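# Ease the can-topped crate down the rollers to the stop

## Task

Move the crate along the roller lane until it rests against the stop. It must never reach the stop or touch any arm while travelling fast. The cans on its lid must stay in their spots and must never be grasped, whether by one gripper or squeezed between two. Arm feet, in metres, with facing in degrees counter-clockwise from +x: arm1 x=-1.22 y=+0.68 z=+0.94 facing -85; arm2 x=-0.28 y=+0.68 z=+0.81 facing -99; arm3 x=+1.43 y=+0.62 z=+0.96 facing -90; arm4 x=+1.61 y=-0.66 z=+0.84 facing +102; arm5 x=+0.48 y=-0.65 z=+0.92 facing +82; arm6 x=-0.80 y=-0.66 z=+0.70 facing +92. Afterwards release everything and pull the arms away. The result only counts if the crate and cans stay put with no robot holding them.

## Robot and tools

Robots: six identical i2rt Big YAM arms named arm1 to arm6. Each has six revolute joints, a two-finger gripper and a wrist camera (armN_cam_wrist). A fixed room camera, cam_high, looks down on the scene. Arms 1-3 stand on the +y side (y about +0.65) and face roughly -y. Arms 4-6 stand on the -y side (y about -0.65) and face roughly +y. The exact feet are listed in the task. The hand reaches about 1.0 m from the joint1 axis.

Frame: a single scene frame in metres, with its origin on the floor and +z up. "hand" is the point midway between the fingertips. Its z axis runs along the fingers and its y axis is the direction the fingers open and close.

execute_actions(actions, cameras): actions is a list holding exactly one action, or nothing. An empty list only reports state and images. The action is an object keyed by arm name ("arm1"..."arm6"). Each arm holds one key, "joints", which maps joint names to absolute targets, not offsets:
- joint1_rad, -2.879 to 2.879. Rotates the arm about its foot; positive is counter-clockwise seen from above; 0 points the arm the way its foot faces.
- joint2_rad, 0 to 3.141. Shoulder: 0 lays the upper arm back roughly level; larger values raise it and then swing it forward.
- joint3_rad, 0 to 3.019. Elbow: 0 is fully folded; larger values open it.
- joint4_rad, -1.692 to 1.57. Hand pitch; positive tips the fingers up.
- joint5_rad, -1.57 to 1.57. Sideways hand swing; positive goes to the arm's right.
- joint6_rad, -2.094 to 2.094. Hand roll; positive is clockwise seen from behind the hand.
- gripper_m, 0 to 0.093. Fingertip gap in metres.
A joint counts as done within ±0.045, 0.14, 0.09, 0.055, 0.03, 0.035 rad for joints 1 to 6, and ±0.003 m for the gripper. All named motions start together and may finish at different times. No action runs longer than 15 s. Any joint or arm you leave out keeps pushing toward its previous target. An unknown key or an out-of-range number rejects the whole call, and nothing moves. Joints move at different speeds, so the hand may sweep a wide path between postures.

cameras is a list of camera names (the seven above, or "all"). Omitted, null or ["all"] returns every camera; [] returns none. The "pictures" line gives the order of the returned images. Wrist cameras are 504x504 fisheye; cam_high is 672x504. Calibration is only approximate, and a wrist camera pose computed from joint readings can be off by more.

wait(seconds): 0 to 10 s. Commands nothing new and returns the same output as an empty execute_actions.
zoom_image(camera, region): region is [x0, y0, x1, y1] in pixels of that camera's most recent full image, with (0,0) at top left, at most 504x504. Only cameras present in the latest result can be used.
read_manual(section): returns only the URDF licence texts ("licences"). It moves nothing.
finished_scene(scene): ends the current scene, given by its number, and reports success. It cannot be undone. Send it only once the crate is resting at the stop, the cans are undisturbed and the arms have let go and moved away.

Result lines: joint_positions gives the current readings. joint_status reports how each commanded motion ended:
- off_target: stopped short and may still be pushing.
- contact_stop: blocked, and now holding where it stopped.
- time_out: ran out of time. It keeps its target, or one no more than 0.375, 0.375, 0.113, 0.225, 0.075, 0.3 rad (joints 1-6) from where it stands, and keeps pushing toward it.
- not_followed: a built-in collision check held the arm's targets back. A "joint command not followed" line, usually with a "cause:" line, explains why. The gripper part of the action still runs, and the withheld targets may be retried later.
- limit_stop_at_motor_heat: the motor overheated. Send the target again afterwards.
on_its_own lists joints you did not command in this call; its "held at" value is the target being held, not the current position. To stop a joint pushing, send it its reported position. A very small change from the current reading may not move the joint at all.

Heat: holding a load or pushing against something heats the motors. A MOTOR HOT line appears from 85 °C. At 100 °C an OVER-TEMPERATURE FAULT occurs: that arm goes limp and drops until it cools.

The simulation keeps running while you compose a reply, and the robots hold their last command meanwhile.

Things to avoid:
- Any firm contact between two robots. This fails the task, and a hard strike may do the same. The anti-collision check can react too late and does not consider fingers, gripper housings or wrist cameras.
- Letting the crate build speed on the rollers. Slow or hold it so it reaches the stop gently.
- Knocking cans off the lid, or gripping a can.
- Pushing anything off the work area or onto the floor.
- Drops, slips and slams.
Loose objects may occasionally get a brief external shove. Arms do not wait for one another.

Each tool is called after "Call:" by a JSON object that holds its "op" and its "data".

## Session

Call:
{"op": "execute_actions", "data": {"actions": []}}

Scene clock: 0.00 s.
Motor temperatures (°C, as the motors report them): arm1=[26 28 26 29 27 29] | arm2=[27 26 27 29 28 26] | arm3=[29 28 27 27 29 29] | arm4=[28 26 26 28 29 27] | arm5=[29 30 29 28 29 29] | arm6=[27 28 27 28 27 28]
arm1.joint_positions: joint1_rad=-0.018 joint2_rad=+0.459 joint3_rad=+1.455 joint4_rad=-1.123 joint5_rad=-0.267 joint6_rad=+0.303 gripper_m=+0.094
arm1.joint_status: not commanded
arm1.hand: x=-1.1633 y=+0.5284 z=+1.5954 quat_wxyz=(-0.602, -0.527, -0.527, +0.287) (m; scene frame)
arm2.joint_positions: joint1_rad=-0.653 joint2_rad=+0.498 joint3_rad=+1.316 joint4_rad=-1.380 joint5_rad=+0.055 joint6_rad=+0.383 gripper_m=+0.094
arm2.joint_status: not commanded
arm2.hand: x=-0.4320 y=+0.5552 z=+1.3312 quat_wxyz=(-0.241, -0.864, -0.152, +0.416) (m; scene frame)
arm3.joint_positions: joint1_rad=-0.088 joint2_rad=+0.523 joint3_rad=+1.366 joint4_rad=-1.170 joint5_rad=-0.119 joint6_rad=-0.241 gripper_m=+0.094
arm3.joint_status: not commanded
arm3.hand: x=+1.4270 y=+0.4025 z=+1.5395 quat_wxyz=(-0.379, -0.502, -0.640, +0.441) (m; scene frame)
arm4.joint_positions: joint1_rad=-0.245 joint2_rad=+0.492 joint3_rad=+1.449 joint4_rad=-1.271 joint5_rad=+0.250 joint6_rad=-0.464 gripper_m=+0.095
arm4.joint_status: not commanded
arm4.hand: x=+1.6556 y=-0.4968 z=+1.4490 quat_wxyz=(-0.559, +0.634, -0.490, -0.213) (m; scene frame)
arm5.joint_positions: joint1_rad=-0.569 joint2_rad=+0.633 joint3_rad=+1.335 joint4_rad=-1.320 joint5_rad=-0.207 joint6_rad=-0.284 gripper_m=+0.094
arm5.joint_status: not commanded
arm5.hand: x=+0.6078 y=-0.4427 z=+1.4392 quat_wxyz=(-0.417, +0.517, -0.716, -0.214) (m; scene frame)
arm6.joint_positions: joint1_rad=-0.068 joint2_rad=+0.648 joint3_rad=+1.365 joint4_rad=-1.187 joint5_rad=-0.082 joint6_rad=+0.408 gripper_m=+0.095
arm6.joint_status: not commanded
arm6.hand: x=-0.8019 y=-0.4007 z=+1.2616 quat_wxyz=(-0.266, +0.469, -0.706, -0.459) (m; scene frame)
pictures: arm1_cam_wrist, arm2_cam_wrist, arm3_cam_wrist, arm4_cam_wrist, arm5_cam_wrist, arm6_cam_wrist, cam_high
Images, in order (width x height): arm1_cam_wrist 504x504, arm2_cam_wrist 504x504, arm3_cam_wrist 504x504, arm4_cam_wrist 504x504, arm5_cam_wrist 504x504, arm6_cam_wrist 504x504, cam_high 672x504.

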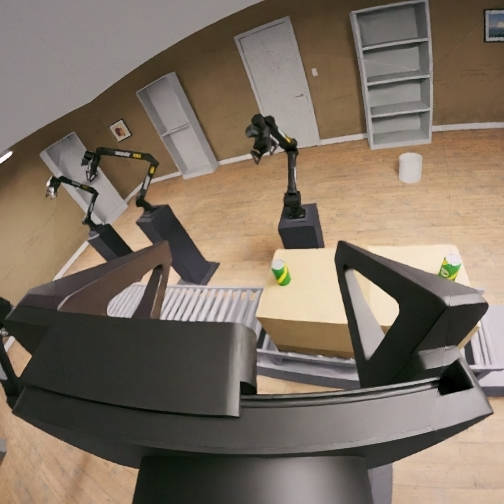

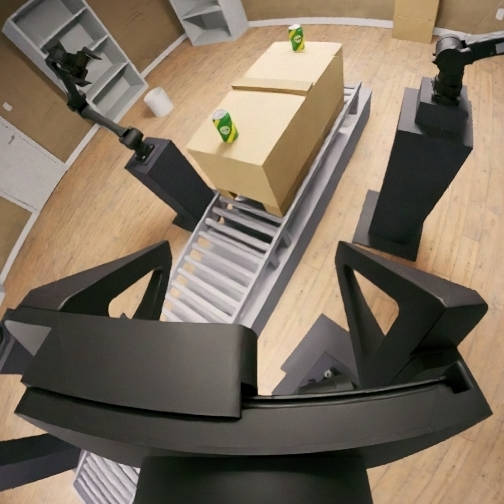

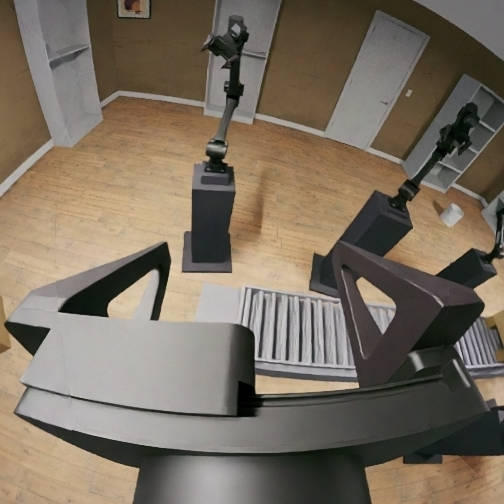

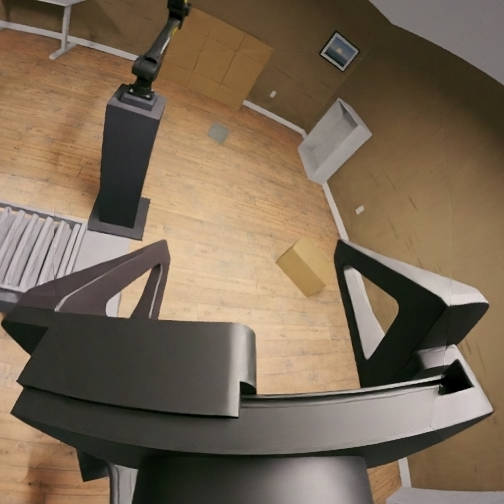

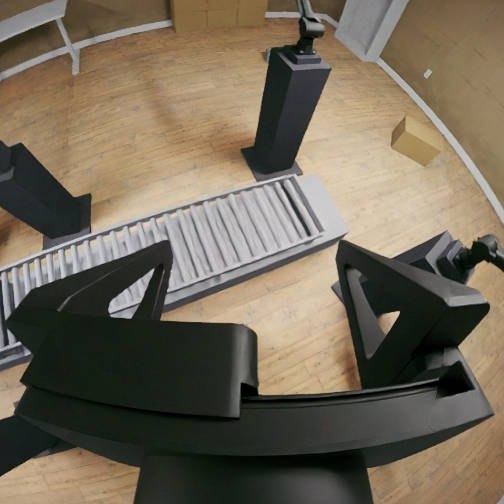

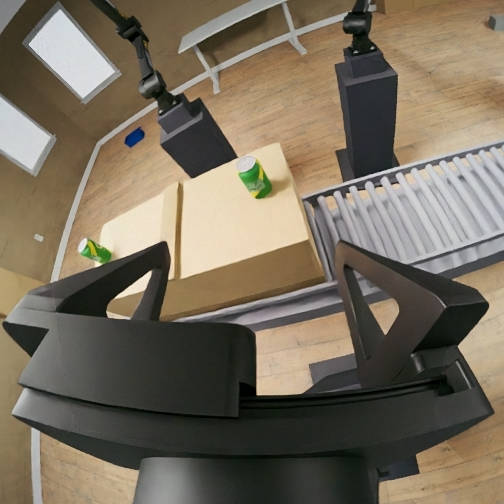

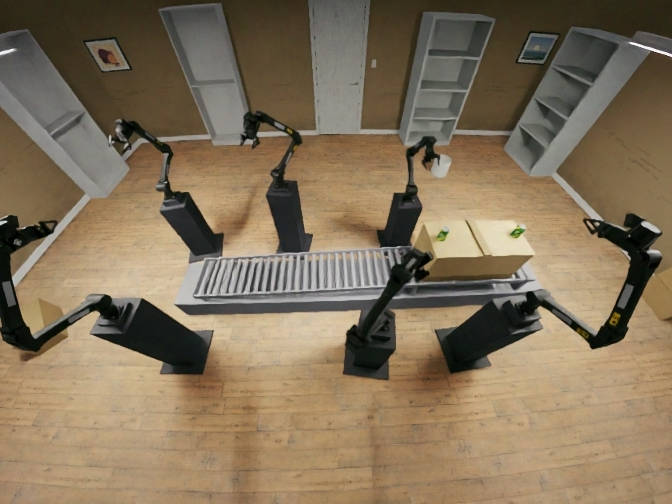

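Call:
{"op": "zoom_image", "data": {"camera": "cam_high", "region": [360, 190, 560, 320]}}

Call:
{"op": "zoom_image", "data": {"camera": "arm2_cam_wrist", "region": [160, 20, 400, 270]}}

Call:
{"op": "zoom_image", "data": {"camera": "cam_high", "region": [160, 220, 360, 330]}}

Region (360, 190, 560, 320) of cam_high's 672x504 image, scaled by 2.520, with more detail than that image has; it fills the top 328 rows of this view, and the rest is white.

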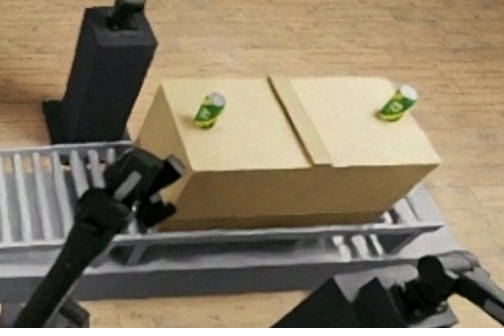

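Region (160, 20, 400, 270) of arm2_cam_wrist's 504x504 image, scaled by 2.016, with more detail than that image has; it fills the left 484 columns of this view, and the rest is white.

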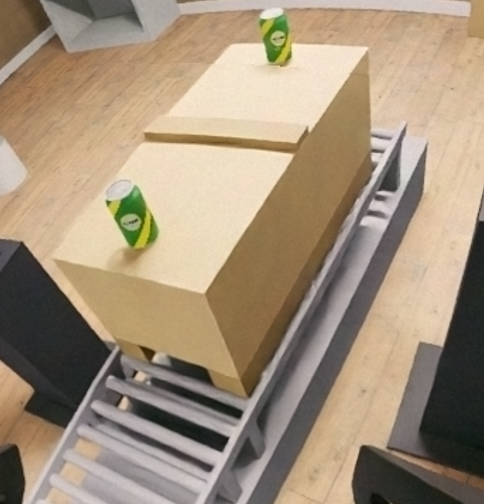

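Region (160, 220, 360, 330) of cam_high's 672x504 image, scaled by 2.520, with more detail than that image has; it fills the top 277 rows of this view, and the rest is white.

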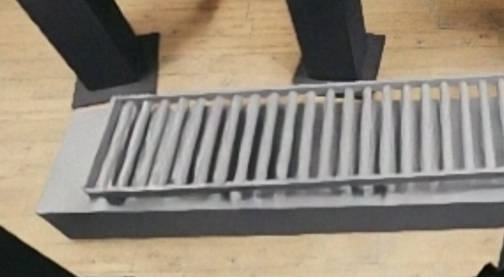

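Call:
{"op": "execute_actions", "data": {"actions": [{"arm1":{"joints":{"joint1_rad":-0.95,"joint2_rad":2.0,"joint3_rad":2.19,"joint4_rad":-1.2,"joint5_rad":0,"joint6_rad":0,"gripper_m":0}},"arm2":{"joints":{"joint1_rad":-0.35,"joint2_rad":2.268,"joint3_rad":1.952,"joint4_rad":-0.98,"joint5_rad":0,"joint6_rad":0,"gripper_m":0}},"arm5":{"joints":{"joint1_rad":0.7,"joint2_rad":2.33,"joint3_rad":1.57,"joint4_rad":-0.64,"joint5_rad":0,"joint6_rad":0,"gripper_m":0}}}], "cameras": []}}

Call:
{"op": "execute_actions", "data": {"actions": [{"arm1":{"joints":{"joint2_rad":2.55}},"arm2":{"joints":{"joint1_rad":-0.52}}}], "cameras": ["cam_high","arm1_cam_wrist","arm2_cam_wrist","arm6_cam_wrist"]}}

Scene clock: 4.57 s.
Motor temperatures (°C, as the motors report them): arm1=[26 29 27 29 27 29] | arm2=[27 27 28 29 28 26] | arm3=[29 28 28 27 29 29] | arm4=[28 26 27 28 29 27] | arm5=[29 30 30 28 29 29] | arm6=[27 28 28 28 27 28]
arm1.joint_positions: joint1_rad=-0.956 joint2_rad=+2.022 joint3_rad=+2.167 joint4_rad=-1.194 joint5_rad=-0.002 joint6_rad=+0.010 gripper_m=+0.000
arm1.joint_status: all done
arm1.hand: x=-1.7878 y=+0.1954 z=+1.2287 quat_wxyz=(-0.096, -0.909, -0.327, +0.240) (m; scene frame)
arm2.joint_positions: joint1_rad=-0.358 joint2_rad=+2.291 joint3_rad=+1.920 joint4_rad=-0.980 joint5_rad=+0.002 joint6_rad=+0.015 gripper_m=+0.000
arm2.joint_status: all done
arm2.hand: x=-0.6431 y=+0.0429 z=+0.8013 quat_wxyz=(-0.056, -0.862, -0.495, +0.091) (m; scene frame)
arm3.joint_positions: joint1_rad=-0.088 joint2_rad=+0.523 joint3_rad=+1.366 joint4_rad=-1.170 joint5_rad=-0.119 joint6_rad=-0.241 gripper_m=+0.094
arm3.joint_status: not commanded
arm3.hand: x=+1.4270 y=+0.4025 z=+1.5395 quat_wxyz=(-0.379, -0.502, -0.640, +0.441) (m; scene frame)
arm4.joint_positions: joint1_rad=-0.245 joint2_rad=+0.492 joint3_rad=+1.449 joint4_rad=-1.271 joint5_rad=+0.250 joint6_rad=-0.464 gripper_m=+0.095
arm4.joint_status: not commanded
arm4.hand: x=+1.6556 y=-0.4968 z=+1.4490 quat_wxyz=(-0.559, +0.634, -0.490, -0.213) (m; scene frame)
arm5.joint_positions: joint1_rad=+0.697 joint2_rad=+2.318 joint3_rad=+1.553 joint4_rad=-0.655 joint5_rad=-0.002 joint6_rad=-0.015 gripper_m=+0.001
arm5.joint_status: all done
arm5.hand: x=+0.1459 y=-0.1021 z=+0.7737 quat_wxyz=(-0.041, +0.874, -0.481, -0.061) (m; scene frame)
arm6.joint_positions: joint1_rad=-0.068 joint2_rad=+0.648 joint3_rad=+1.365 joint4_rad=-1.187 joint5_rad=-0.082 joint6_rad=+0.408 gripper_m=+0.095
arm6.joint_status: not commanded
arm6.hand: x=-0.8019 y=-0.4007 z=+1.2616 quat_wxyz=(-0.266, +0.469, -0.706, -0.459) (m; scene frame)
pictures: none
No camera images: the call's "cameras" was empty. Leave "cameras" out to get every camera's image.

Scene clock: 6.13 s.
Motor temperatures (°C, as the motors report them): arm1=[26 29 28 29 27 29] | arm2=[27 27 29 29 28 26] | arm3=[29 28 28 27 29 29] | arm4=[28 26 27 28 29 27] | arm5=[29 30 30 28 29 29] | arm6=[27 28 28 28 27 28]
arm1.joint_positions: joint1_rad=-0.956 joint2_rad=+2.570 joint3_rad=+2.161 joint4_rad=-1.196 joint5_rad=-0.002 joint6_rad=+0.009 gripper_m=+0.000
arm1.joint_status: all done
arm1.hand: x=-1.7628 y=+0.2107 z=+0.8257 quat_wxyz=(+0.000, -0.940, -0.340, -0.018) (m; scene frame)
arm2.joint_positions: joint1_rad=-0.518 joint2_rad=+2.291 joint3_rad=+1.920 joint4_rad=-0.980 joint5_rad=+0.001 joint6_rad=+0.013 gripper_m=+0.000
arm2.joint_status: all done
arm2.hand: x=-0.7400 y=+0.1083 z=+0.8007 quat_wxyz=(-0.049, -0.899, -0.425, +0.095) (m; scene frame)
arm3.joint_positions: joint1_rad=-0.088 joint2_rad=+0.523 joint3_rad=+1.366 joint4_rad=-1.170 joint5_rad=-0.119 joint6_rad=-0.241 gripper_m=+0.094
arm3.joint_status: not commanded
arm3.hand: x=+1.4270 y=+0.4025 z=+1.5395 quat_wxyz=(-0.379, -0.502, -0.640, +0.441) (m; scene frame)
arm4.joint_positions: joint1_rad=-0.245 joint2_rad=+0.492 joint3_rad=+1.449 joint4_rad=-1.271 joint5_rad=+0.250 joint6_rad=-0.464 gripper_m=+0.095
arm4.joint_status: not commanded
arm4.hand: x=+1.6556 y=-0.4968 z=+1.4490 quat_wxyz=(-0.559, +0.634, -0.490, -0.213) (m; scene frame)
arm5.joint_positions: joint1_rad=+0.697 joint2_rad=+2.318 joint3_rad=+1.553 joint4_rad=-0.655 joint5_rad=-0.002 joint6_rad=-0.015 gripper_m=+0.001
arm5.joint_status: not commanded
arm5.hand: x=+0.1459 y=-0.1021 z=+0.7737 quat_wxyz=(-0.041, +0.874, -0.481, -0.061) (m; scene frame)
arm6.joint_positions: joint1_rad=-0.068 joint2_rad=+0.648 joint3_rad=+1.365 joint4_rad=-1.187 joint5_rad=-0.082 joint6_rad=+0.408 gripper_m=+0.095
arm6.joint_status: not commanded
arm6.hand: x=-0.8019 y=-0.4007 z=+1.2616 quat_wxyz=(-0.266, +0.469, -0.706, -0.459) (m; scene frame)
pictures: arm1_cam_wrist, arm2_cam_wrist, arm6_cam_wrist, cam_high
camera_calibration (this result's frames):
arm1_cam_wrist: T_world_to_cam=[[-0.638234, 0.769742, -0.0124173, -1.27589], [0.606161, 0.512413, 0.608277, 0.464853], [0.474579, 0.380697, -0.793627, 1.53706], [0, 0, 0, 1]] pos_world=[-1.82555, 0.158756, 0.921254]
arm2_cam_wrist: T_world_to_cam=[[-0.780238, 0.625045, -0.0233993, -0.622036], [0.563083, 0.718195, 0.408819, 0.0147554], [0.272336, 0.305801, -0.912315, 1.02207], [0, 0, 0, 1]] pos_world=[-0.771991, 0.0656527, 0.911865]
Images, in order (width x height): arm1_cam_wrist 504x504, arm2_cam_wrist 504x504, arm6_cam_wrist 504x504, cam_high 672x504.

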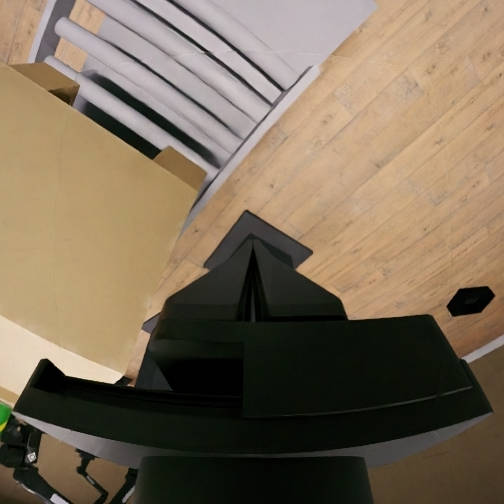

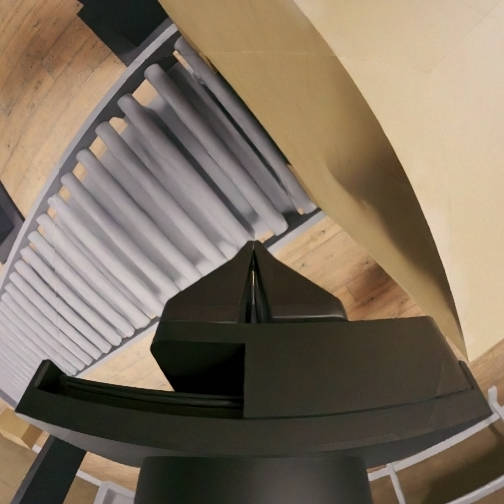

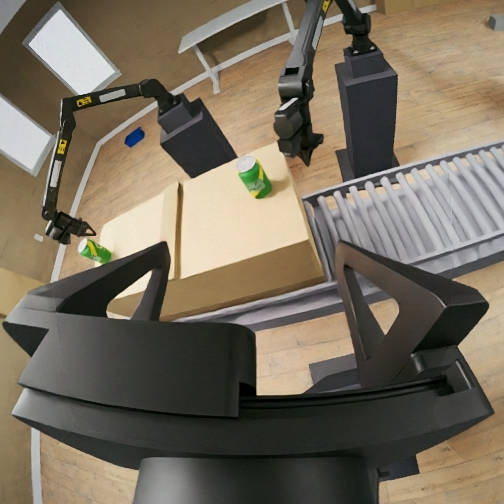

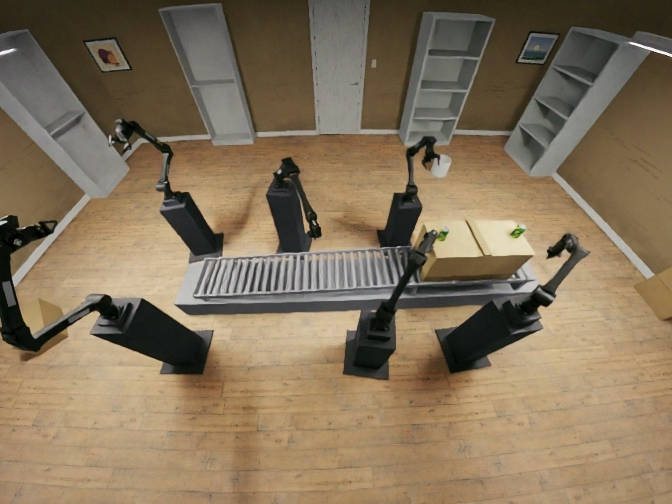

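Call:
{"op": "execute_actions", "data": {"actions": [{"arm1":{"joints":{"joint2_rad":2.72,"joint3_rad":2.3,"joint4_rad":-0.95}},"arm2":{"joints":{"joint1_rad":-0.46,"joint2_rad":2.32}}}], "cameras": []}}

Call:
{"op": "execute_actions", "data": {"actions": [{"arm1":{"joints":{"joint1_rad":-0.82}}}], "cameras": ["arm1_cam_wrist"]}}

Call:
{"op": "execute_actions", "data": {"actions": [{"arm1":{"joints":{"joint1_rad":-0.76}}}], "cameras": ["cam_high","arm1_cam_wrist","arm2_cam_wrist","arm6_cam_wrist"]}}

Scene clock: 7.90 s.
Motor temperatures (°C, as the motors report them): arm1=[26 30 28 29 27 29] | arm2=[27 28 29 29 28 26] | arm3=[29 28 29 27 29 29] | arm4=[28 26 27 28 29 27] | arm5=[29 30 30 28 29 29] | arm6=[27 28 28 28 27 28]
arm1.joint_positions: joint1_rad=-0.956 joint2_rad=+2.701 joint3_rad=+2.260 joint4_rad=-0.962 joint5_rad=-0.002 joint6_rad=+0.009 gripper_m=+0.000
arm1.joint_status: all done
arm1.hand: x=-1.8089 y=+0.1708 z=+0.7706 quat_wxyz=(-0.036, -0.937, -0.339, +0.077) (m; scene frame)
arm2.joint_positions: joint1_rad=-0.453 joint2_rad=+2.310 joint3_rad=+1.920 joint4_rad=-0.980 joint5_rad=+0.001 joint6_rad=+0.013 gripper_m=+0.000
arm2.joint_status: all done
arm2.hand: x=-0.7005 y=+0.0824 z=+0.7874 quat_wxyz=(-0.048, -0.885, -0.455, +0.085) (m; scene frame)
arm3.joint_positions: joint1_rad=-0.088 joint2_rad=+0.523 joint3_rad=+1.366 joint4_rad=-1.170 joint5_rad=-0.119 joint6_rad=-0.241 gripper_m=+0.094
arm3.joint_status: not commanded
arm3.hand: x=+1.4270 y=+0.4025 z=+1.5395 quat_wxyz=(-0.379, -0.502, -0.640, +0.441) (m; scene frame)
arm4.joint_positions: joint1_rad=-0.245 joint2_rad=+0.492 joint3_rad=+1.449 joint4_rad=-1.271 joint5_rad=+0.250 joint6_rad=-0.464 gripper_m=+0.095
arm4.joint_status: not commanded
arm4.hand: x=+1.6556 y=-0.4968 z=+1.4490 quat_wxyz=(-0.559, +0.634, -0.490, -0.213) (m; scene frame)
arm5.joint_positions: joint1_rad=+0.697 joint2_rad=+2.318 joint3_rad=+1.553 joint4_rad=-0.655 joint5_rad=-0.002 joint6_rad=-0.015 gripper_m=+0.001
arm5.joint_status: not commanded
arm5.hand: x=+0.1459 y=-0.1021 z=+0.7737 quat_wxyz=(-0.041, +0.874, -0.481, -0.061) (m; scene frame)
arm6.joint_positions: joint1_rad=-0.068 joint2_rad=+0.648 joint3_rad=+1.365 joint4_rad=-1.187 joint5_rad=-0.082 joint6_rad=+0.408 gripper_m=+0.095
arm6.joint_status: not commanded
arm6.hand: x=-0.8019 y=-0.4007 z=+1.2616 quat_wxyz=(-0.266, +0.469, -0.706, -0.459) (m; scene frame)
pictures: none
No camera images: the call's "cameras" was empty. Leave "cameras" out to get every camera's image.

Scene clock: 9.20 s.
Motor temperatures (°C, as the motors report them): arm1=[26 30 29 29 27 29] | arm2=[27 28 30 29 28 26] | arm3=[29 28 29 27 29 29] | arm4=[28 26 27 28 29 27] | arm5=[29 30 30 28 29 29] | arm6=[27 28 29 28 27 28]
arm1.joint_positions: joint1_rad=-0.815 joint2_rad=+2.701 joint3_rad=+2.260 joint4_rad=-0.962 joint5_rad=-0.001 joint6_rad=+0.008 gripper_m=+0.000
arm1.joint_status: all done
arm1.hand: x=-1.7326 y=+0.0927 z=+0.7718 quat_wxyz=(-0.041, -0.911, -0.404, +0.075) (m; scene frame)
arm2.joint_positions: joint1_rad=-0.453 joint2_rad=+2.310 joint3_rad=+1.920 joint4_rad=-0.980 joint5_rad=+0.001 joint6_rad=+0.013 gripper_m=+0.000
arm2.joint_status: not commanded
arm2.hand: x=-0.7005 y=+0.0824 z=+0.7874 quat_wxyz=(-0.048, -0.885, -0.455, +0.085) (m; scene frame)
arm3.joint_positions: joint1_rad=-0.088 joint2_rad=+0.523 joint3_rad=+1.366 joint4_rad=-1.170 joint5_rad=-0.119 joint6_rad=-0.241 gripper_m=+0.094
arm3.joint_status: not commanded
arm3.hand: x=+1.4270 y=+0.4025 z=+1.5395 quat_wxyz=(-0.379, -0.502, -0.640, +0.441) (m; scene frame)
arm4.joint_positions: joint1_rad=-0.245 joint2_rad=+0.492 joint3_rad=+1.449 joint4_rad=-1.271 joint5_rad=+0.250 joint6_rad=-0.464 gripper_m=+0.095
arm4.joint_status: not commanded
arm4.hand: x=+1.6556 y=-0.4968 z=+1.4490 quat_wxyz=(-0.559, +0.634, -0.490, -0.213) (m; scene frame)
arm5.joint_positions: joint1_rad=+0.697 joint2_rad=+2.318 joint3_rad=+1.553 joint4_rad=-0.655 joint5_rad=-0.002 joint6_rad=-0.015 gripper_m=+0.001
arm5.joint_status: not commanded
arm5.hand: x=+0.1459 y=-0.1021 z=+0.7737 quat_wxyz=(-0.041, +0.874, -0.481, -0.061) (m; scene frame)
arm6.joint_positions: joint1_rad=-0.068 joint2_rad=+0.648 joint3_rad=+1.365 joint4_rad=-1.187 joint5_rad=-0.082 joint6_rad=+0.408 gripper_m=+0.095
arm6.joint_status: not commanded
arm6.hand: x=-0.8019 y=-0.4007 z=+1.2616 quat_wxyz=(-0.266, +0.469, -0.706, -0.459) (m; scene frame)
pictures: arm1_cam_wrist
camera_calibration (this result's frames):
arm1_cam_wrist: T_world_to_cam=[[-0.74066, 0.671746, -0.0134146, -1.33401], [0.600657, 0.670961, 0.434766, 0.649467], [0.301053, 0.313957, -0.900443, 1.31279], [0, 0, 0, 1]] pos_world=[-1.77338, 0.0481917, 0.881829]
Images, in order (width x height): arm1_cam_wrist 504x504.

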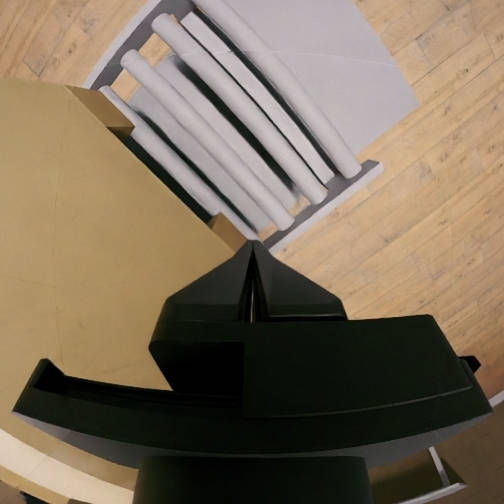

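Scene clock: 10.17 s.
Motor temperatures (°C, as the motors report them): arm1=[26 30 29 29 27 29] | arm2=[27 28 30 29 28 26] | arm3=[29 28 29 27 29 29] | arm4=[28 26 28 28 29 27] | arm5=[29 31 30 28 29 29] | arm6=[27 28 29 28 27 28]
arm1.joint_positions: joint1_rad=-0.767 joint2_rad=+2.701 joint3_rad=+2.260 joint4_rad=-0.957 joint5_rad=+0.003 joint6_rad=+0.007 gripper_m=+0.000
arm1.joint_status: all done
arm1.hand: x=-1.7052 y=+0.0677 z=+0.7725 quat_wxyz=(-0.042, -0.900, -0.426, +0.078) (m; scene frame)
arm2.joint_positions: joint1_rad=-0.453 joint2_rad=+2.310 joint3_rad=+1.920 joint4_rad=-0.980 joint5_rad=+0.001 joint6_rad=+0.013 gripper_m=+0.000
arm2.joint_status: not commanded
arm2.hand: x=-0.7005 y=+0.0824 z=+0.7874 quat_wxyz=(-0.048, -0.885, -0.455, +0.085) (m; scene frame)
arm3.joint_positions: joint1_rad=-0.088 joint2_rad=+0.523 joint3_rad=+1.366 joint4_rad=-1.170 joint5_rad=-0.119 joint6_rad=-0.241 gripper_m=+0.094
arm3.joint_status: not commanded
arm3.hand: x=+1.4270 y=+0.4025 z=+1.5395 quat_wxyz=(-0.379, -0.502, -0.640, +0.441) (m; scene frame)
arm4.joint_positions: joint1_rad=-0.245 joint2_rad=+0.492 joint3_rad=+1.449 joint4_rad=-1.271 joint5_rad=+0.250 joint6_rad=-0.464 gripper_m=+0.095
arm4.joint_status: not commanded
arm4.hand: x=+1.6556 y=-0.4968 z=+1.4490 quat_wxyz=(-0.559, +0.634, -0.490, -0.213) (m; scene frame)
arm5.joint_positions: joint1_rad=+0.697 joint2_rad=+2.318 joint3_rad=+1.553 joint4_rad=-0.655 joint5_rad=-0.002 joint6_rad=-0.015 gripper_m=+0.001
arm5.joint_status: not commanded
arm5.hand: x=+0.1459 y=-0.1021 z=+0.7737 quat_wxyz=(-0.041, +0.874, -0.481, -0.061) (m; scene frame)
arm6.joint_positions: joint1_rad=-0.068 joint2_rad=+0.648 joint3_rad=+1.365 joint4_rad=-1.187 joint5_rad=-0.082 joint6_rad=+0.408 gripper_m=+0.095
arm6.joint_status: not commanded
arm6.hand: x=-0.8019 y=-0.4007 z=+1.2616 quat_wxyz=(-0.266, +0.469, -0.706, -0.459) (m; scene frame)
pictures: arm1_cam_wrist, arm2_cam_wrist, arm6_cam_wrist, cam_high
camera_calibration (this result's frames):
arm1_cam_wrist: T_world_to_cam=[[-0.77258, 0.634859, -0.00860558, -1.35262], [0.570493, 0.700073, 0.42946, 0.600159], [0.278671, 0.326883, -0.903045, 1.27604], [0, 0, 0, 1]] pos_world=[-1.74299, 0.0214493, 0.88294]
arm2_cam_wrist: T_world_to_cam=[[-0.818679, 0.573759, -0.0237641, -0.597717], [0.510958, 0.746708, 0.42585, -0.0357183], [0.26208, 0.336492, -0.904482, 0.991257], [0, 0, 0, 1]] pos_world=[-0.730877, 0.0360667, 0.897581]
Images, in order (width x height): arm1_cam_wrist 504x504, arm2_cam_wrist 504x504, arm6_cam_wrist 504x504, cam_high 672x504.

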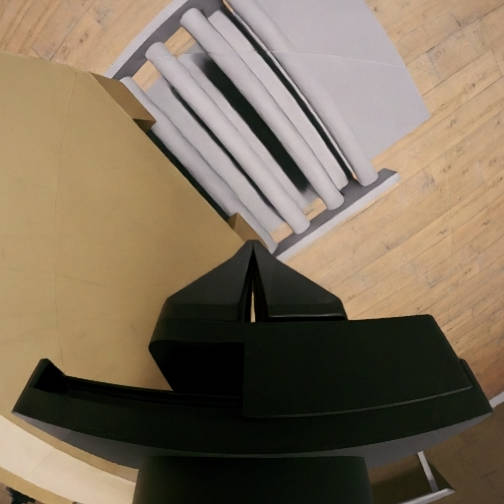

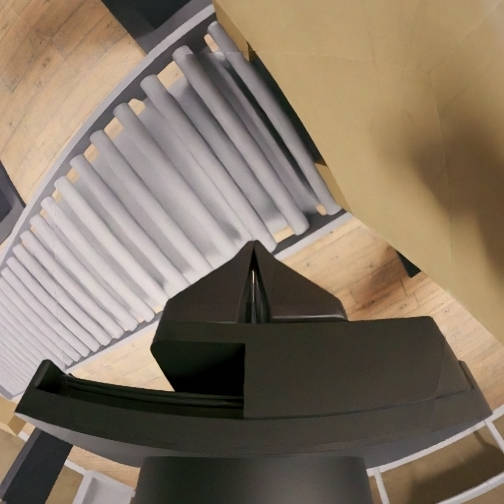

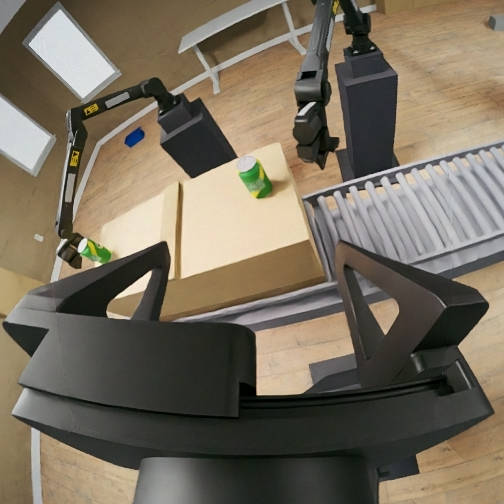

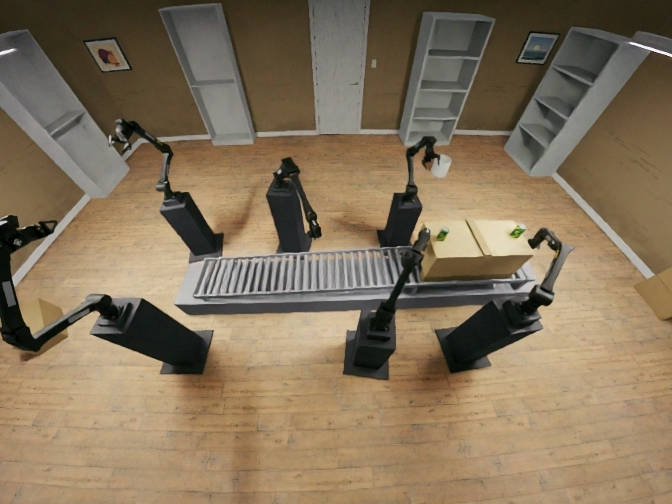

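In contact. Push.

Call:
{"op": "execute_actions", "data": {"actions": [{"arm1":{"joints":{"joint1_rad":-0.70}},"arm2":{"joints":{"joint2_rad":2.36}}}], "cameras": ["arm1_cam_wrist","arm2_cam_wrist","arm6_cam_wrist"]}}

Call:
{"op": "execute_actions", "data": {"actions": [{"arm2":{"joints":{"joint1_rad":-0.39}}}], "cameras": ["arm1_cam_wrist","arm2_cam_wrist","arm6_cam_wrist"]}}

Scene clock: 11.90 s.
Motor temperatures (°C, as the motors report them): arm1=[26 31 29 29 27 29] | arm2=[27 28 30 29 28 26] | arm3=[29 28 29 27 29 29] | arm4=[28 26 28 28 29 27] | arm5=[29 31 31 28 29 29] | arm6=[27 28 29 28 27 28]
arm1.joint_positions: joint1_rad=-0.716 joint2_rad=+2.701 joint3_rad=+2.260 joint4_rad=-0.955 joint5_rad=+0.004 joint6_rad=+0.007 gripper_m=+0.000
arm1.joint_status: all done
arm1.hand: x=-1.6741 y=+0.0430 z=+0.7731 quat_wxyz=(-0.044, -0.889, -0.449, +0.078) (m; scene frame)
arm2.joint_positions: joint1_rad=-0.453 joint2_rad=+2.359 joint3_rad=+1.920 joint4_rad=-0.980 joint5_rad=+0.001 joint6_rad=+0.013 gripper_m=+0.000
arm2.joint_status: all done
arm2.hand: x=-0.6955 y=+0.0892 z=+0.7531 quat_wxyz=(-0.036, -0.887, -0.456, +0.063) (m; scene frame)
arm3.joint_positions: joint1_rad=-0.088 joint2_rad=+0.523 joint3_rad=+1.366 joint4_rad=-1.170 joint5_rad=-0.119 joint6_rad=-0.241 gripper_m=+0.094
arm3.joint_status: not commanded
arm3.hand: x=+1.4270 y=+0.4025 z=+1.5395 quat_wxyz=(-0.379, -0.502, -0.640, +0.441) (m; scene frame)
arm4.joint_positions: joint1_rad=-0.245 joint2_rad=+0.492 joint3_rad=+1.449 joint4_rad=-1.271 joint5_rad=+0.250 joint6_rad=-0.464 gripper_m=+0.095
arm4.joint_status: not commanded
arm4.hand: x=+1.6556 y=-0.4968 z=+1.4490 quat_wxyz=(-0.559, +0.634, -0.490, -0.213) (m; scene frame)
arm5.joint_positions: joint1_rad=+0.697 joint2_rad=+2.318 joint3_rad=+1.553 joint4_rad=-0.655 joint5_rad=-0.002 joint6_rad=-0.015 gripper_m=+0.001
arm5.joint_status: not commanded
arm5.hand: x=+0.1459 y=-0.1021 z=+0.7737 quat_wxyz=(-0.041, +0.874, -0.481, -0.061) (m; scene frame)
arm6.joint_positions: joint1_rad=-0.068 joint2_rad=+0.648 joint3_rad=+1.365 joint4_rad=-1.187 joint5_rad=-0.082 joint6_rad=+0.408 gripper_m=+0.095
arm6.joint_status: not commanded
arm6.hand: x=-0.8019 y=-0.4007 z=+1.2616 quat_wxyz=(-0.266, +0.469, -0.706, -0.459) (m; scene frame)
pictures: arm1_cam_wrist, arm2_cam_wrist, arm6_cam_wrist
camera_calibration (this result's frames):
arm1_cam_wrist: T_world_to_cam=[[-0.803894, 0.594728, -0.0073148, -1.36457], [0.535411, 0.728962, 0.426555, 0.541729], [0.259016, 0.338988, -0.904432, 1.24357], [0, 0, 0, 1]] pos_world=[-1.70912, -0.00490769, 0.883668]
arm2_cam_wrist: T_world_to_cam=[[-0.818167, 0.574496, -0.0235918, -0.598216], [0.498274, 0.728896, 0.469503, -0.06889], [0.286923, 0.372376, -0.882616, 0.95422], [0, 0, 0, 1]] pos_world=[-0.728902, 0.0385572, 0.860441]
Images, in order (width x height): arm1_cam_wrist 504x504, arm2_cam_wrist 504x504, arm6_cam_wrist 504x504.

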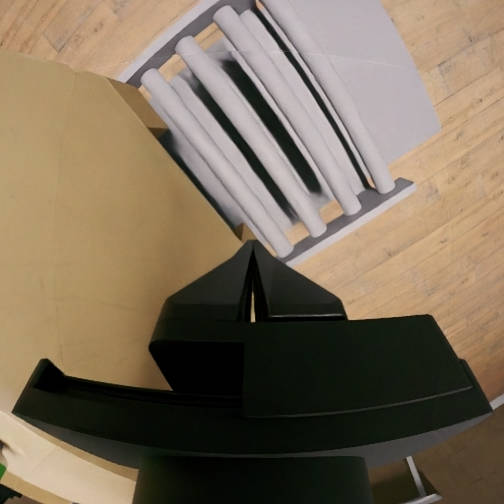

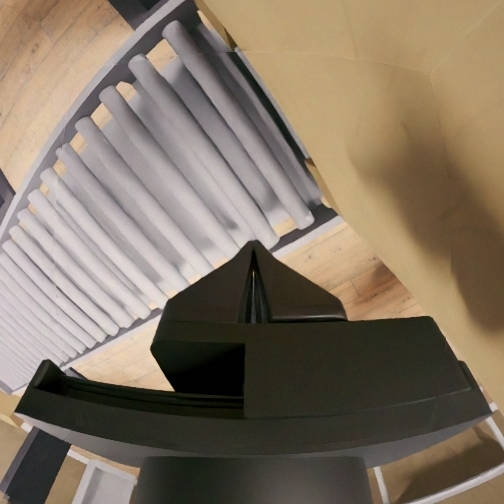

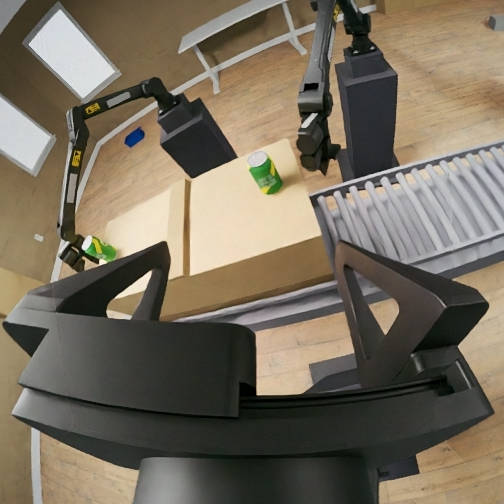

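Scene clock: 12.83 s.
Motor temperatures (°C, as the motors report them): arm1=[26 31 30 29 27 29] | arm2=[27 28 31 29 28 26] | arm3=[29 28 30 27 29 29] | arm4=[28 26 28 28 29 27] | arm5=[29 31 31 28 29 29] | arm6=[27 28 29 28 27 28]
arm1.joint_positions: joint1_rad=-0.716 joint2_rad=+2.701 joint3_rad=+2.260 joint4_rad=-0.955 joint5_rad=+0.004 joint6_rad=+0.007 gripper_m=+0.000
arm1.joint_status: not commanded
arm1.hand: x=-1.6741 y=+0.0430 z=+0.7731 quat_wxyz=(-0.044, -0.889, -0.449, +0.078) (m; scene frame)
arm2.joint_positions: joint1_rad=-0.382 joint2_rad=+2.359 joint3_rad=+1.920 joint4_rad=-0.980 joint5_rad=+0.001 joint6_rad=+0.013 gripper_m=+0.000
arm2.joint_status: all done
arm2.hand: x=-0.6523 y=+0.0613 z=+0.7534 quat_wxyz=(-0.039, -0.870, -0.487, +0.062) (m; scene frame)
arm3.joint_positions: joint1_rad=-0.088 joint2_rad=+0.523 joint3_rad=+1.366 joint4_rad=-1.170 joint5_rad=-0.119 joint6_rad=-0.241 gripper_m=+0.094
arm3.joint_status: not commanded
arm3.hand: x=+1.4270 y=+0.4025 z=+1.5395 quat_wxyz=(-0.379, -0.502, -0.640, +0.441) (m; scene frame)
arm4.joint_positions: joint1_rad=-0.245 joint2_rad=+0.492 joint3_rad=+1.449 joint4_rad=-1.271 joint5_rad=+0.250 joint6_rad=-0.464 gripper_m=+0.095
arm4.joint_status: not commanded
arm4.hand: x=+1.6556 y=-0.4968 z=+1.4490 quat_wxyz=(-0.559, +0.634, -0.490, -0.213) (m; scene frame)
arm5.joint_positions: joint1_rad=+0.697 joint2_rad=+2.318 joint3_rad=+1.553 joint4_rad=-0.655 joint5_rad=-0.002 joint6_rad=-0.015 gripper_m=+0.001
arm5.joint_status: not commanded
arm5.hand: x=+0.1459 y=-0.1021 z=+0.7737 quat_wxyz=(-0.041, +0.874, -0.481, -0.061) (m; scene frame)
arm6.joint_positions: joint1_rad=-0.068 joint2_rad=+0.648 joint3_rad=+1.365 joint4_rad=-1.187 joint5_rad=-0.082 joint6_rad=+0.408 gripper_m=+0.095
arm6.joint_status: not commanded
arm6.hand: x=-0.8019 y=-0.4007 z=+1.2616 quat_wxyz=(-0.266, +0.469, -0.706, -0.459) (m; scene frame)
pictures: arm1_cam_wrist, arm2_cam_wrist, arm6_cam_wrist
camera_calibration (this result's frames):
arm1_cam_wrist: T_world_to_cam=[[-0.803894, 0.594728, -0.0073148, -1.36457], [0.535411, 0.728962, 0.426555, 0.541729], [0.259016, 0.338988, -0.904432, 1.24357], [0, 0, 0, 1]] pos_world=[-1.70912, -0.00490769, 0.883668]
arm2_cam_wrist: T_world_to_cam=[[-0.857028, 0.514708, -0.0240315, -0.568168], [0.444974, 0.76282, 0.469151, -0.106798], [0.259808, 0.391382, -0.882791, 0.933742], [0, 0, 0, 1]] pos_world=[-0.682007, 0.00845833, 0.860749]
Images, in order (width x height): arm1_cam_wrist 504x504, arm2_cam_wrist 504x504, arm6_cam_wrist 504x504.

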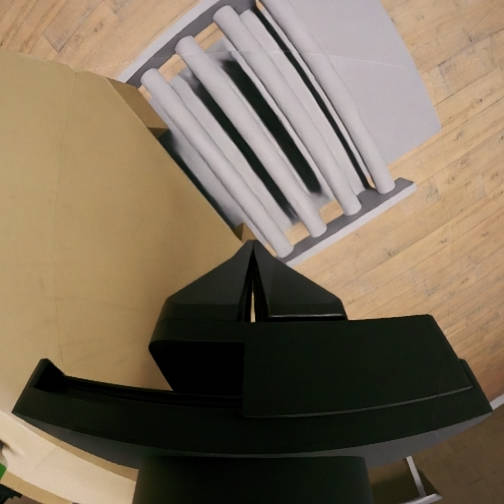

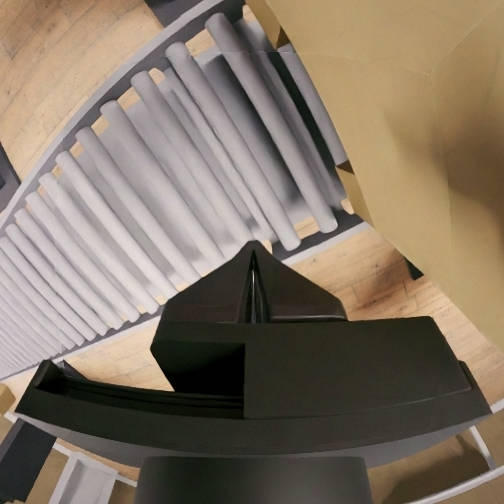

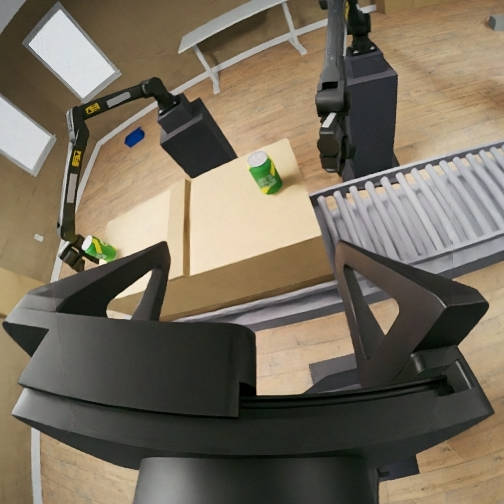

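Call:
{"op": "execute_actions", "data": {"actions": [{"arm1":{"joints":{"joint2_rad":2.57,"joint3_rad":2.03,"joint4_rad":-0.83}}}], "cameras": ["arm6_cam_wrist"]}}

Call:
{"op": "execute_actions", "data": {"actions": [{"arm1":{"joints":{"joint1_rad":-0.63}},"arm2":{"joints":{"joint1_rad":-0.33}}}], "cameras": ["arm6_cam_wrist"]}}

Call:
{"op": "execute_actions", "data": {"actions": [{"arm1":{"joints":{"joint1_rad":-0.56}},"arm2":{"joints":{"joint1_rad":-0.265}}}], "cameras": ["arm1_cam_wrist","arm2_cam_wrist","arm6_cam_wrist","cam_high"]}}

Scene clock: 22.77 s.
Motor temperatures (°C, as the motors report them): arm1=[26 32 31 29 27 29] | arm2=[27 30 32 29 28 26] | arm3=[29 28 31 27 29 29] | arm4=[28 26 28 28 29 27] | arm5=[29 32 31 28 29 29] | arm6=[27 28 30 28 27 28]
arm1.joint_positions: joint1_rad=-0.716 joint2_rad=+2.578 joint3_rad=+2.050 joint4_rad=-0.830 joint5_rad=+0.001 joint6_rad=+0.007 gripper_m=+0.000
arm1.joint_status: all done
arm1.hand: x=-1.6612 y=+0.0605 z=+0.7900 quat_wxyz=(-0.054, -0.887, -0.448, +0.094) (m; scene frame)
arm2.joint_positions: joint1_rad=-0.382 joint2_rad=+2.359 joint3_rad=+1.920 joint4_rad=-0.980 joint5_rad=+0.001 joint6_rad=+0.013 gripper_m=+0.000
arm2.joint_status: not commanded
arm2.hand: x=-0.6523 y=+0.0613 z=+0.7534 quat_wxyz=(-0.039, -0.870, -0.487, +0.062) (m; scene frame)
arm3.joint_positions: joint1_rad=-0.088 joint2_rad=+0.523 joint3_rad=+1.366 joint4_rad=-1.170 joint5_rad=-0.119 joint6_rad=-0.241 gripper_m=+0.094
arm3.joint_status: not commanded
arm3.hand: x=+1.4270 y=+0.4025 z=+1.5395 quat_wxyz=(-0.379, -0.502, -0.640, +0.441) (m; scene frame)
arm4.joint_positions: joint1_rad=-0.245 joint2_rad=+0.492 joint3_rad=+1.449 joint4_rad=-1.271 joint5_rad=+0.250 joint6_rad=-0.464 gripper_m=+0.095
arm4.joint_status: not commanded
arm4.hand: x=+1.6556 y=-0.4968 z=+1.4490 quat_wxyz=(-0.559, +0.634, -0.490, -0.213) (m; scene frame)
arm5.joint_positions: joint1_rad=+0.697 joint2_rad=+2.318 joint3_rad=+1.553 joint4_rad=-0.655 joint5_rad=-0.002 joint6_rad=-0.015 gripper_m=+0.001
arm5.joint_status: not commanded
arm5.hand: x=+0.1459 y=-0.1021 z=+0.7737 quat_wxyz=(-0.041, +0.874, -0.481, -0.061) (m; scene frame)
arm6.joint_positions: joint1_rad=-0.068 joint2_rad=+0.648 joint3_rad=+1.365 joint4_rad=-1.187 joint5_rad=-0.082 joint6_rad=+0.408 gripper_m=+0.095
arm6.joint_status: not commanded
arm6.hand: x=-0.8019 y=-0.4007 z=+1.2616 quat_wxyz=(-0.266, +0.469, -0.706, -0.459) (m; scene frame)
pictures: arm6_cam_wrist
Images, in order (width x height): arm6_cam_wrist 504x504.

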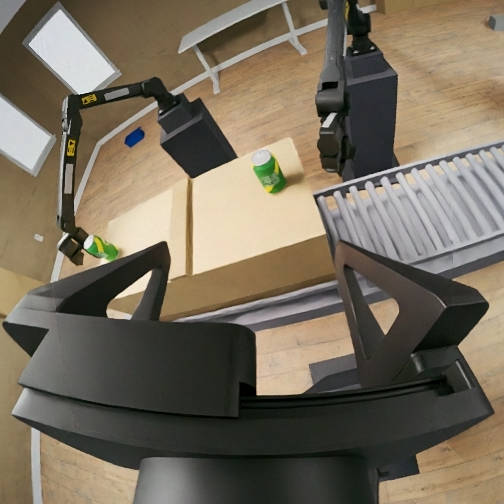

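Scene clock: 24.43 s.
Motor temperatures (°C, as the motors report them): arm1=[26 33 31 29 27 29] | arm2=[27 30 33 29 28 26] | arm3=[29 28 31 27 29 29] | arm4=[28 26 29 28 29 27] | arm5=[29 32 31 28 29 29] | arm6=[27 28 30 28 27 28]
arm1.joint_positions: joint1_rad=-0.639 joint2_rad=+2.577 joint3_rad=+2.045 joint4_rad=-0.830 joint5_rad=+0.000 joint6_rad=+0.001 gripper_m=+0.000
arm1.joint_status: all done
arm1.hand: x=-1.6113 y=+0.0292 z=+0.7894 quat_wxyz=(-0.056, -0.868, -0.485, +0.091) (m; scene frame)
arm2.joint_positions: joint1_rad=-0.325 joint2_rad=+2.359 joint3_rad=+1.920 joint4_rad=-0.980 joint5_rad=+0.001 joint6_rad=+0.013 gripper_m=+0.000
arm2.joint_status: all done
arm2.hand: x=-0.6165 y=+0.0413 z=+0.7536 quat_wxyz=(-0.041, -0.856, -0.511, +0.061) (m; scene frame)
arm3.joint_positions: joint1_rad=-0.088 joint2_rad=+0.523 joint3_rad=+1.366 joint4_rad=-1.170 joint5_rad=-0.119 joint6_rad=-0.241 gripper_m=+0.094
arm3.joint_status: not commanded
arm3.hand: x=+1.4270 y=+0.4025 z=+1.5395 quat_wxyz=(-0.379, -0.502, -0.640, +0.441) (m; scene frame)
arm4.joint_positions: joint1_rad=-0.245 joint2_rad=+0.492 joint3_rad=+1.449 joint4_rad=-1.271 joint5_rad=+0.250 joint6_rad=-0.464 gripper_m=+0.095
arm4.joint_status: not commanded
arm4.hand: x=+1.6556 y=-0.4968 z=+1.4490 quat_wxyz=(-0.559, +0.634, -0.490, -0.213) (m; scene frame)
arm5.joint_positions: joint1_rad=+0.697 joint2_rad=+2.318 joint3_rad=+1.553 joint4_rad=-0.655 joint5_rad=-0.002 joint6_rad=-0.015 gripper_m=+0.001
arm5.joint_status: not commanded
arm5.hand: x=+0.1459 y=-0.1021 z=+0.7737 quat_wxyz=(-0.041, +0.874, -0.481, -0.061) (m; scene frame)
arm6.joint_positions: joint1_rad=-0.068 joint2_rad=+0.648 joint3_rad=+1.365 joint4_rad=-1.187 joint5_rad=-0.082 joint6_rad=+0.408 gripper_m=+0.095
arm6.joint_status: not commanded
arm6.hand: x=-0.8019 y=-0.4007 z=+1.2616 quat_wxyz=(-0.266, +0.469, -0.706, -0.459) (m; scene frame)
pictures: arm6_cam_wrist
Images, in order (width x height): arm6_cam_wrist 504x504.

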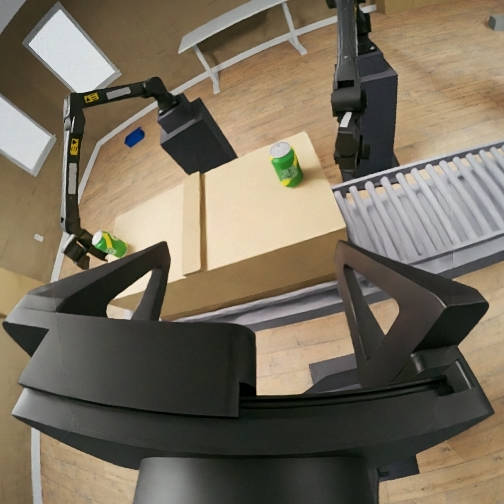

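Scene clock: 25.93 s.
Motor temperatures (°C, as the motors report them): arm1=[26 33 31 29 27 29] | arm2=[27 30 33 29 28 26] | arm3=[29 28 31 27 29 29] | arm4=[28 26 29 28 29 27] | arm5=[29 32 31 28 29 29] | arm6=[27 28 30 28 27 28]
arm1.joint_positions: joint1_rad=-0.569 joint2_rad=+2.577 joint3_rad=+2.045 joint4_rad=-0.830 joint5_rad=+0.003 joint6_rad=+0.001 gripper_m=+0.000
arm1.joint_status: all done
arm1.hand: x=-1.5660 y=+0.0035 z=+0.7899 quat_wxyz=(-0.058, -0.851, -0.514, +0.090) (m; scene frame)
arm2.joint_positions: joint1_rad=-0.258 joint2_rad=+2.359 joint3_rad=+1.920 joint4_rad=-0.980 joint5_rad=+0.001 joint6_rad=+0.013 gripper_m=+0.000
arm2.joint_status: all done
arm2.hand: x=-0.5726 y=+0.0203 z=+0.7539 quat_wxyz=(-0.043, -0.838, -0.540, +0.060) (m; scene frame)
arm3.joint_positions: joint1_rad=-0.088 joint2_rad=+0.523 joint3_rad=+1.366 joint4_rad=-1.170 joint5_rad=-0.119 joint6_rad=-0.241 gripper_m=+0.094
arm3.joint_status: not commanded
arm3.hand: x=+1.4270 y=+0.4025 z=+1.5395 quat_wxyz=(-0.379, -0.502, -0.640, +0.441) (m; scene frame)
arm4.joint_positions: joint1_rad=-0.245 joint2_rad=+0.492 joint3_rad=+1.449 joint4_rad=-1.271 joint5_rad=+0.250 joint6_rad=-0.464 gripper_m=+0.095
arm4.joint_status: not commanded
arm4.hand: x=+1.6556 y=-0.4968 z=+1.4490 quat_wxyz=(-0.559, +0.634, -0.490, -0.213) (m; scene frame)
arm5.joint_positions: joint1_rad=+0.697 joint2_rad=+2.318 joint3_rad=+1.553 joint4_rad=-0.655 joint5_rad=-0.002 joint6_rad=-0.015 gripper_m=+0.001
arm5.joint_status: not commanded
arm5.hand: x=+0.1459 y=-0.1021 z=+0.7737 quat_wxyz=(-0.041, +0.874, -0.481, -0.061) (m; scene frame)
arm6.joint_positions: joint1_rad=-0.068 joint2_rad=+0.648 joint3_rad=+1.365 joint4_rad=-1.187 joint5_rad=-0.082 joint6_rad=+0.408 gripper_m=+0.095
arm6.joint_status: not commanded
arm6.hand: x=-0.8019 y=-0.4007 z=+1.2616 quat_wxyz=(-0.266, +0.469, -0.706, -0.459) (m; scene frame)
pictures: arm1_cam_wrist, arm2_cam_wrist, arm6_cam_wrist, cam_high
camera_calibration (this result's frames):
arm1_cam_wrist: T_world_to_cam=[[-0.884783, 0.465952, -0.00684384, -1.38064], [0.425696, 0.814142, 0.394912, 0.358349], [0.189582, 0.346498, -0.918693, 1.1467], [0, 0, 0, 1]] pos_world=[-1.59151, -0.0457638, 0.902497]
arm2_cam_wrist: T_world_to_cam=[[-0.914245, 0.404407, -0.0247271, -0.508726], [0.346766, 0.812579, 0.468476, -0.167944], [0.209548, 0.419727, -0.88313, 0.900484], [0, 0, 0, 1]] pos_world=[-0.595557, -0.0357567, 0.861343]
Images, in order (width x height): arm1_cam_wrist 504x504, arm2_cam_wrist 504x504, arm6_cam_wrist 504x504, cam_high 672x504.

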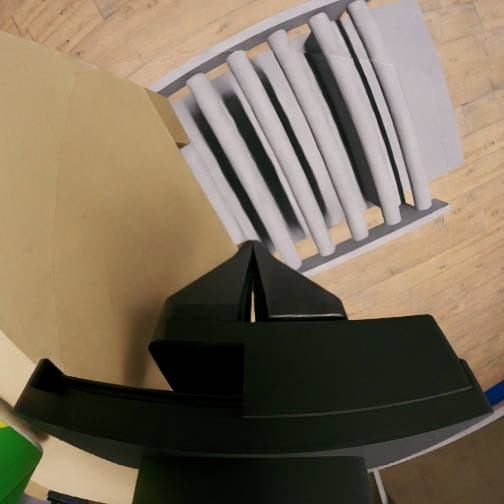

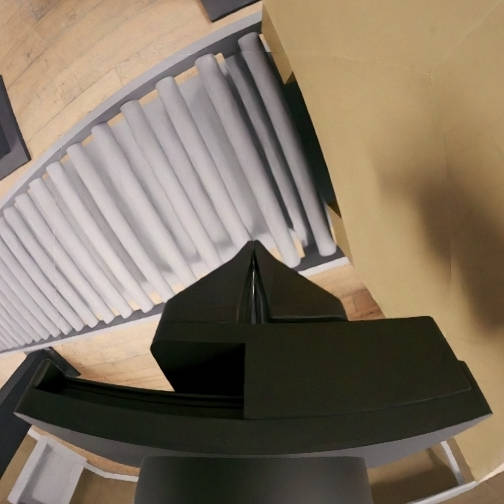

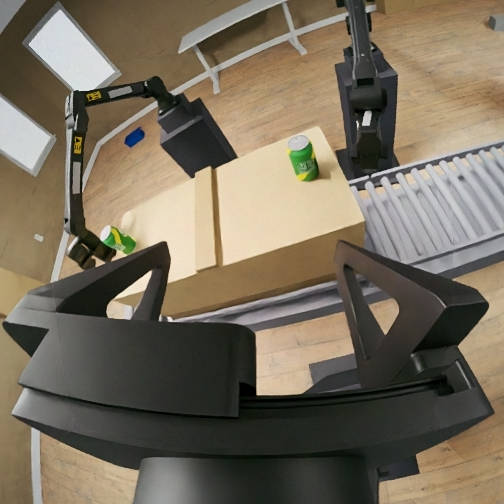

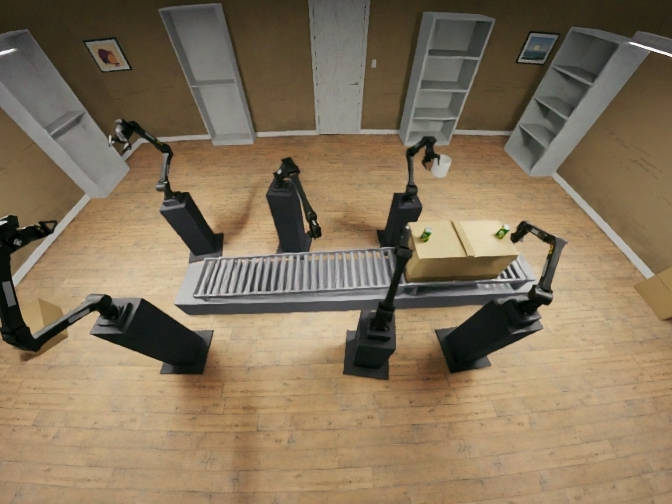

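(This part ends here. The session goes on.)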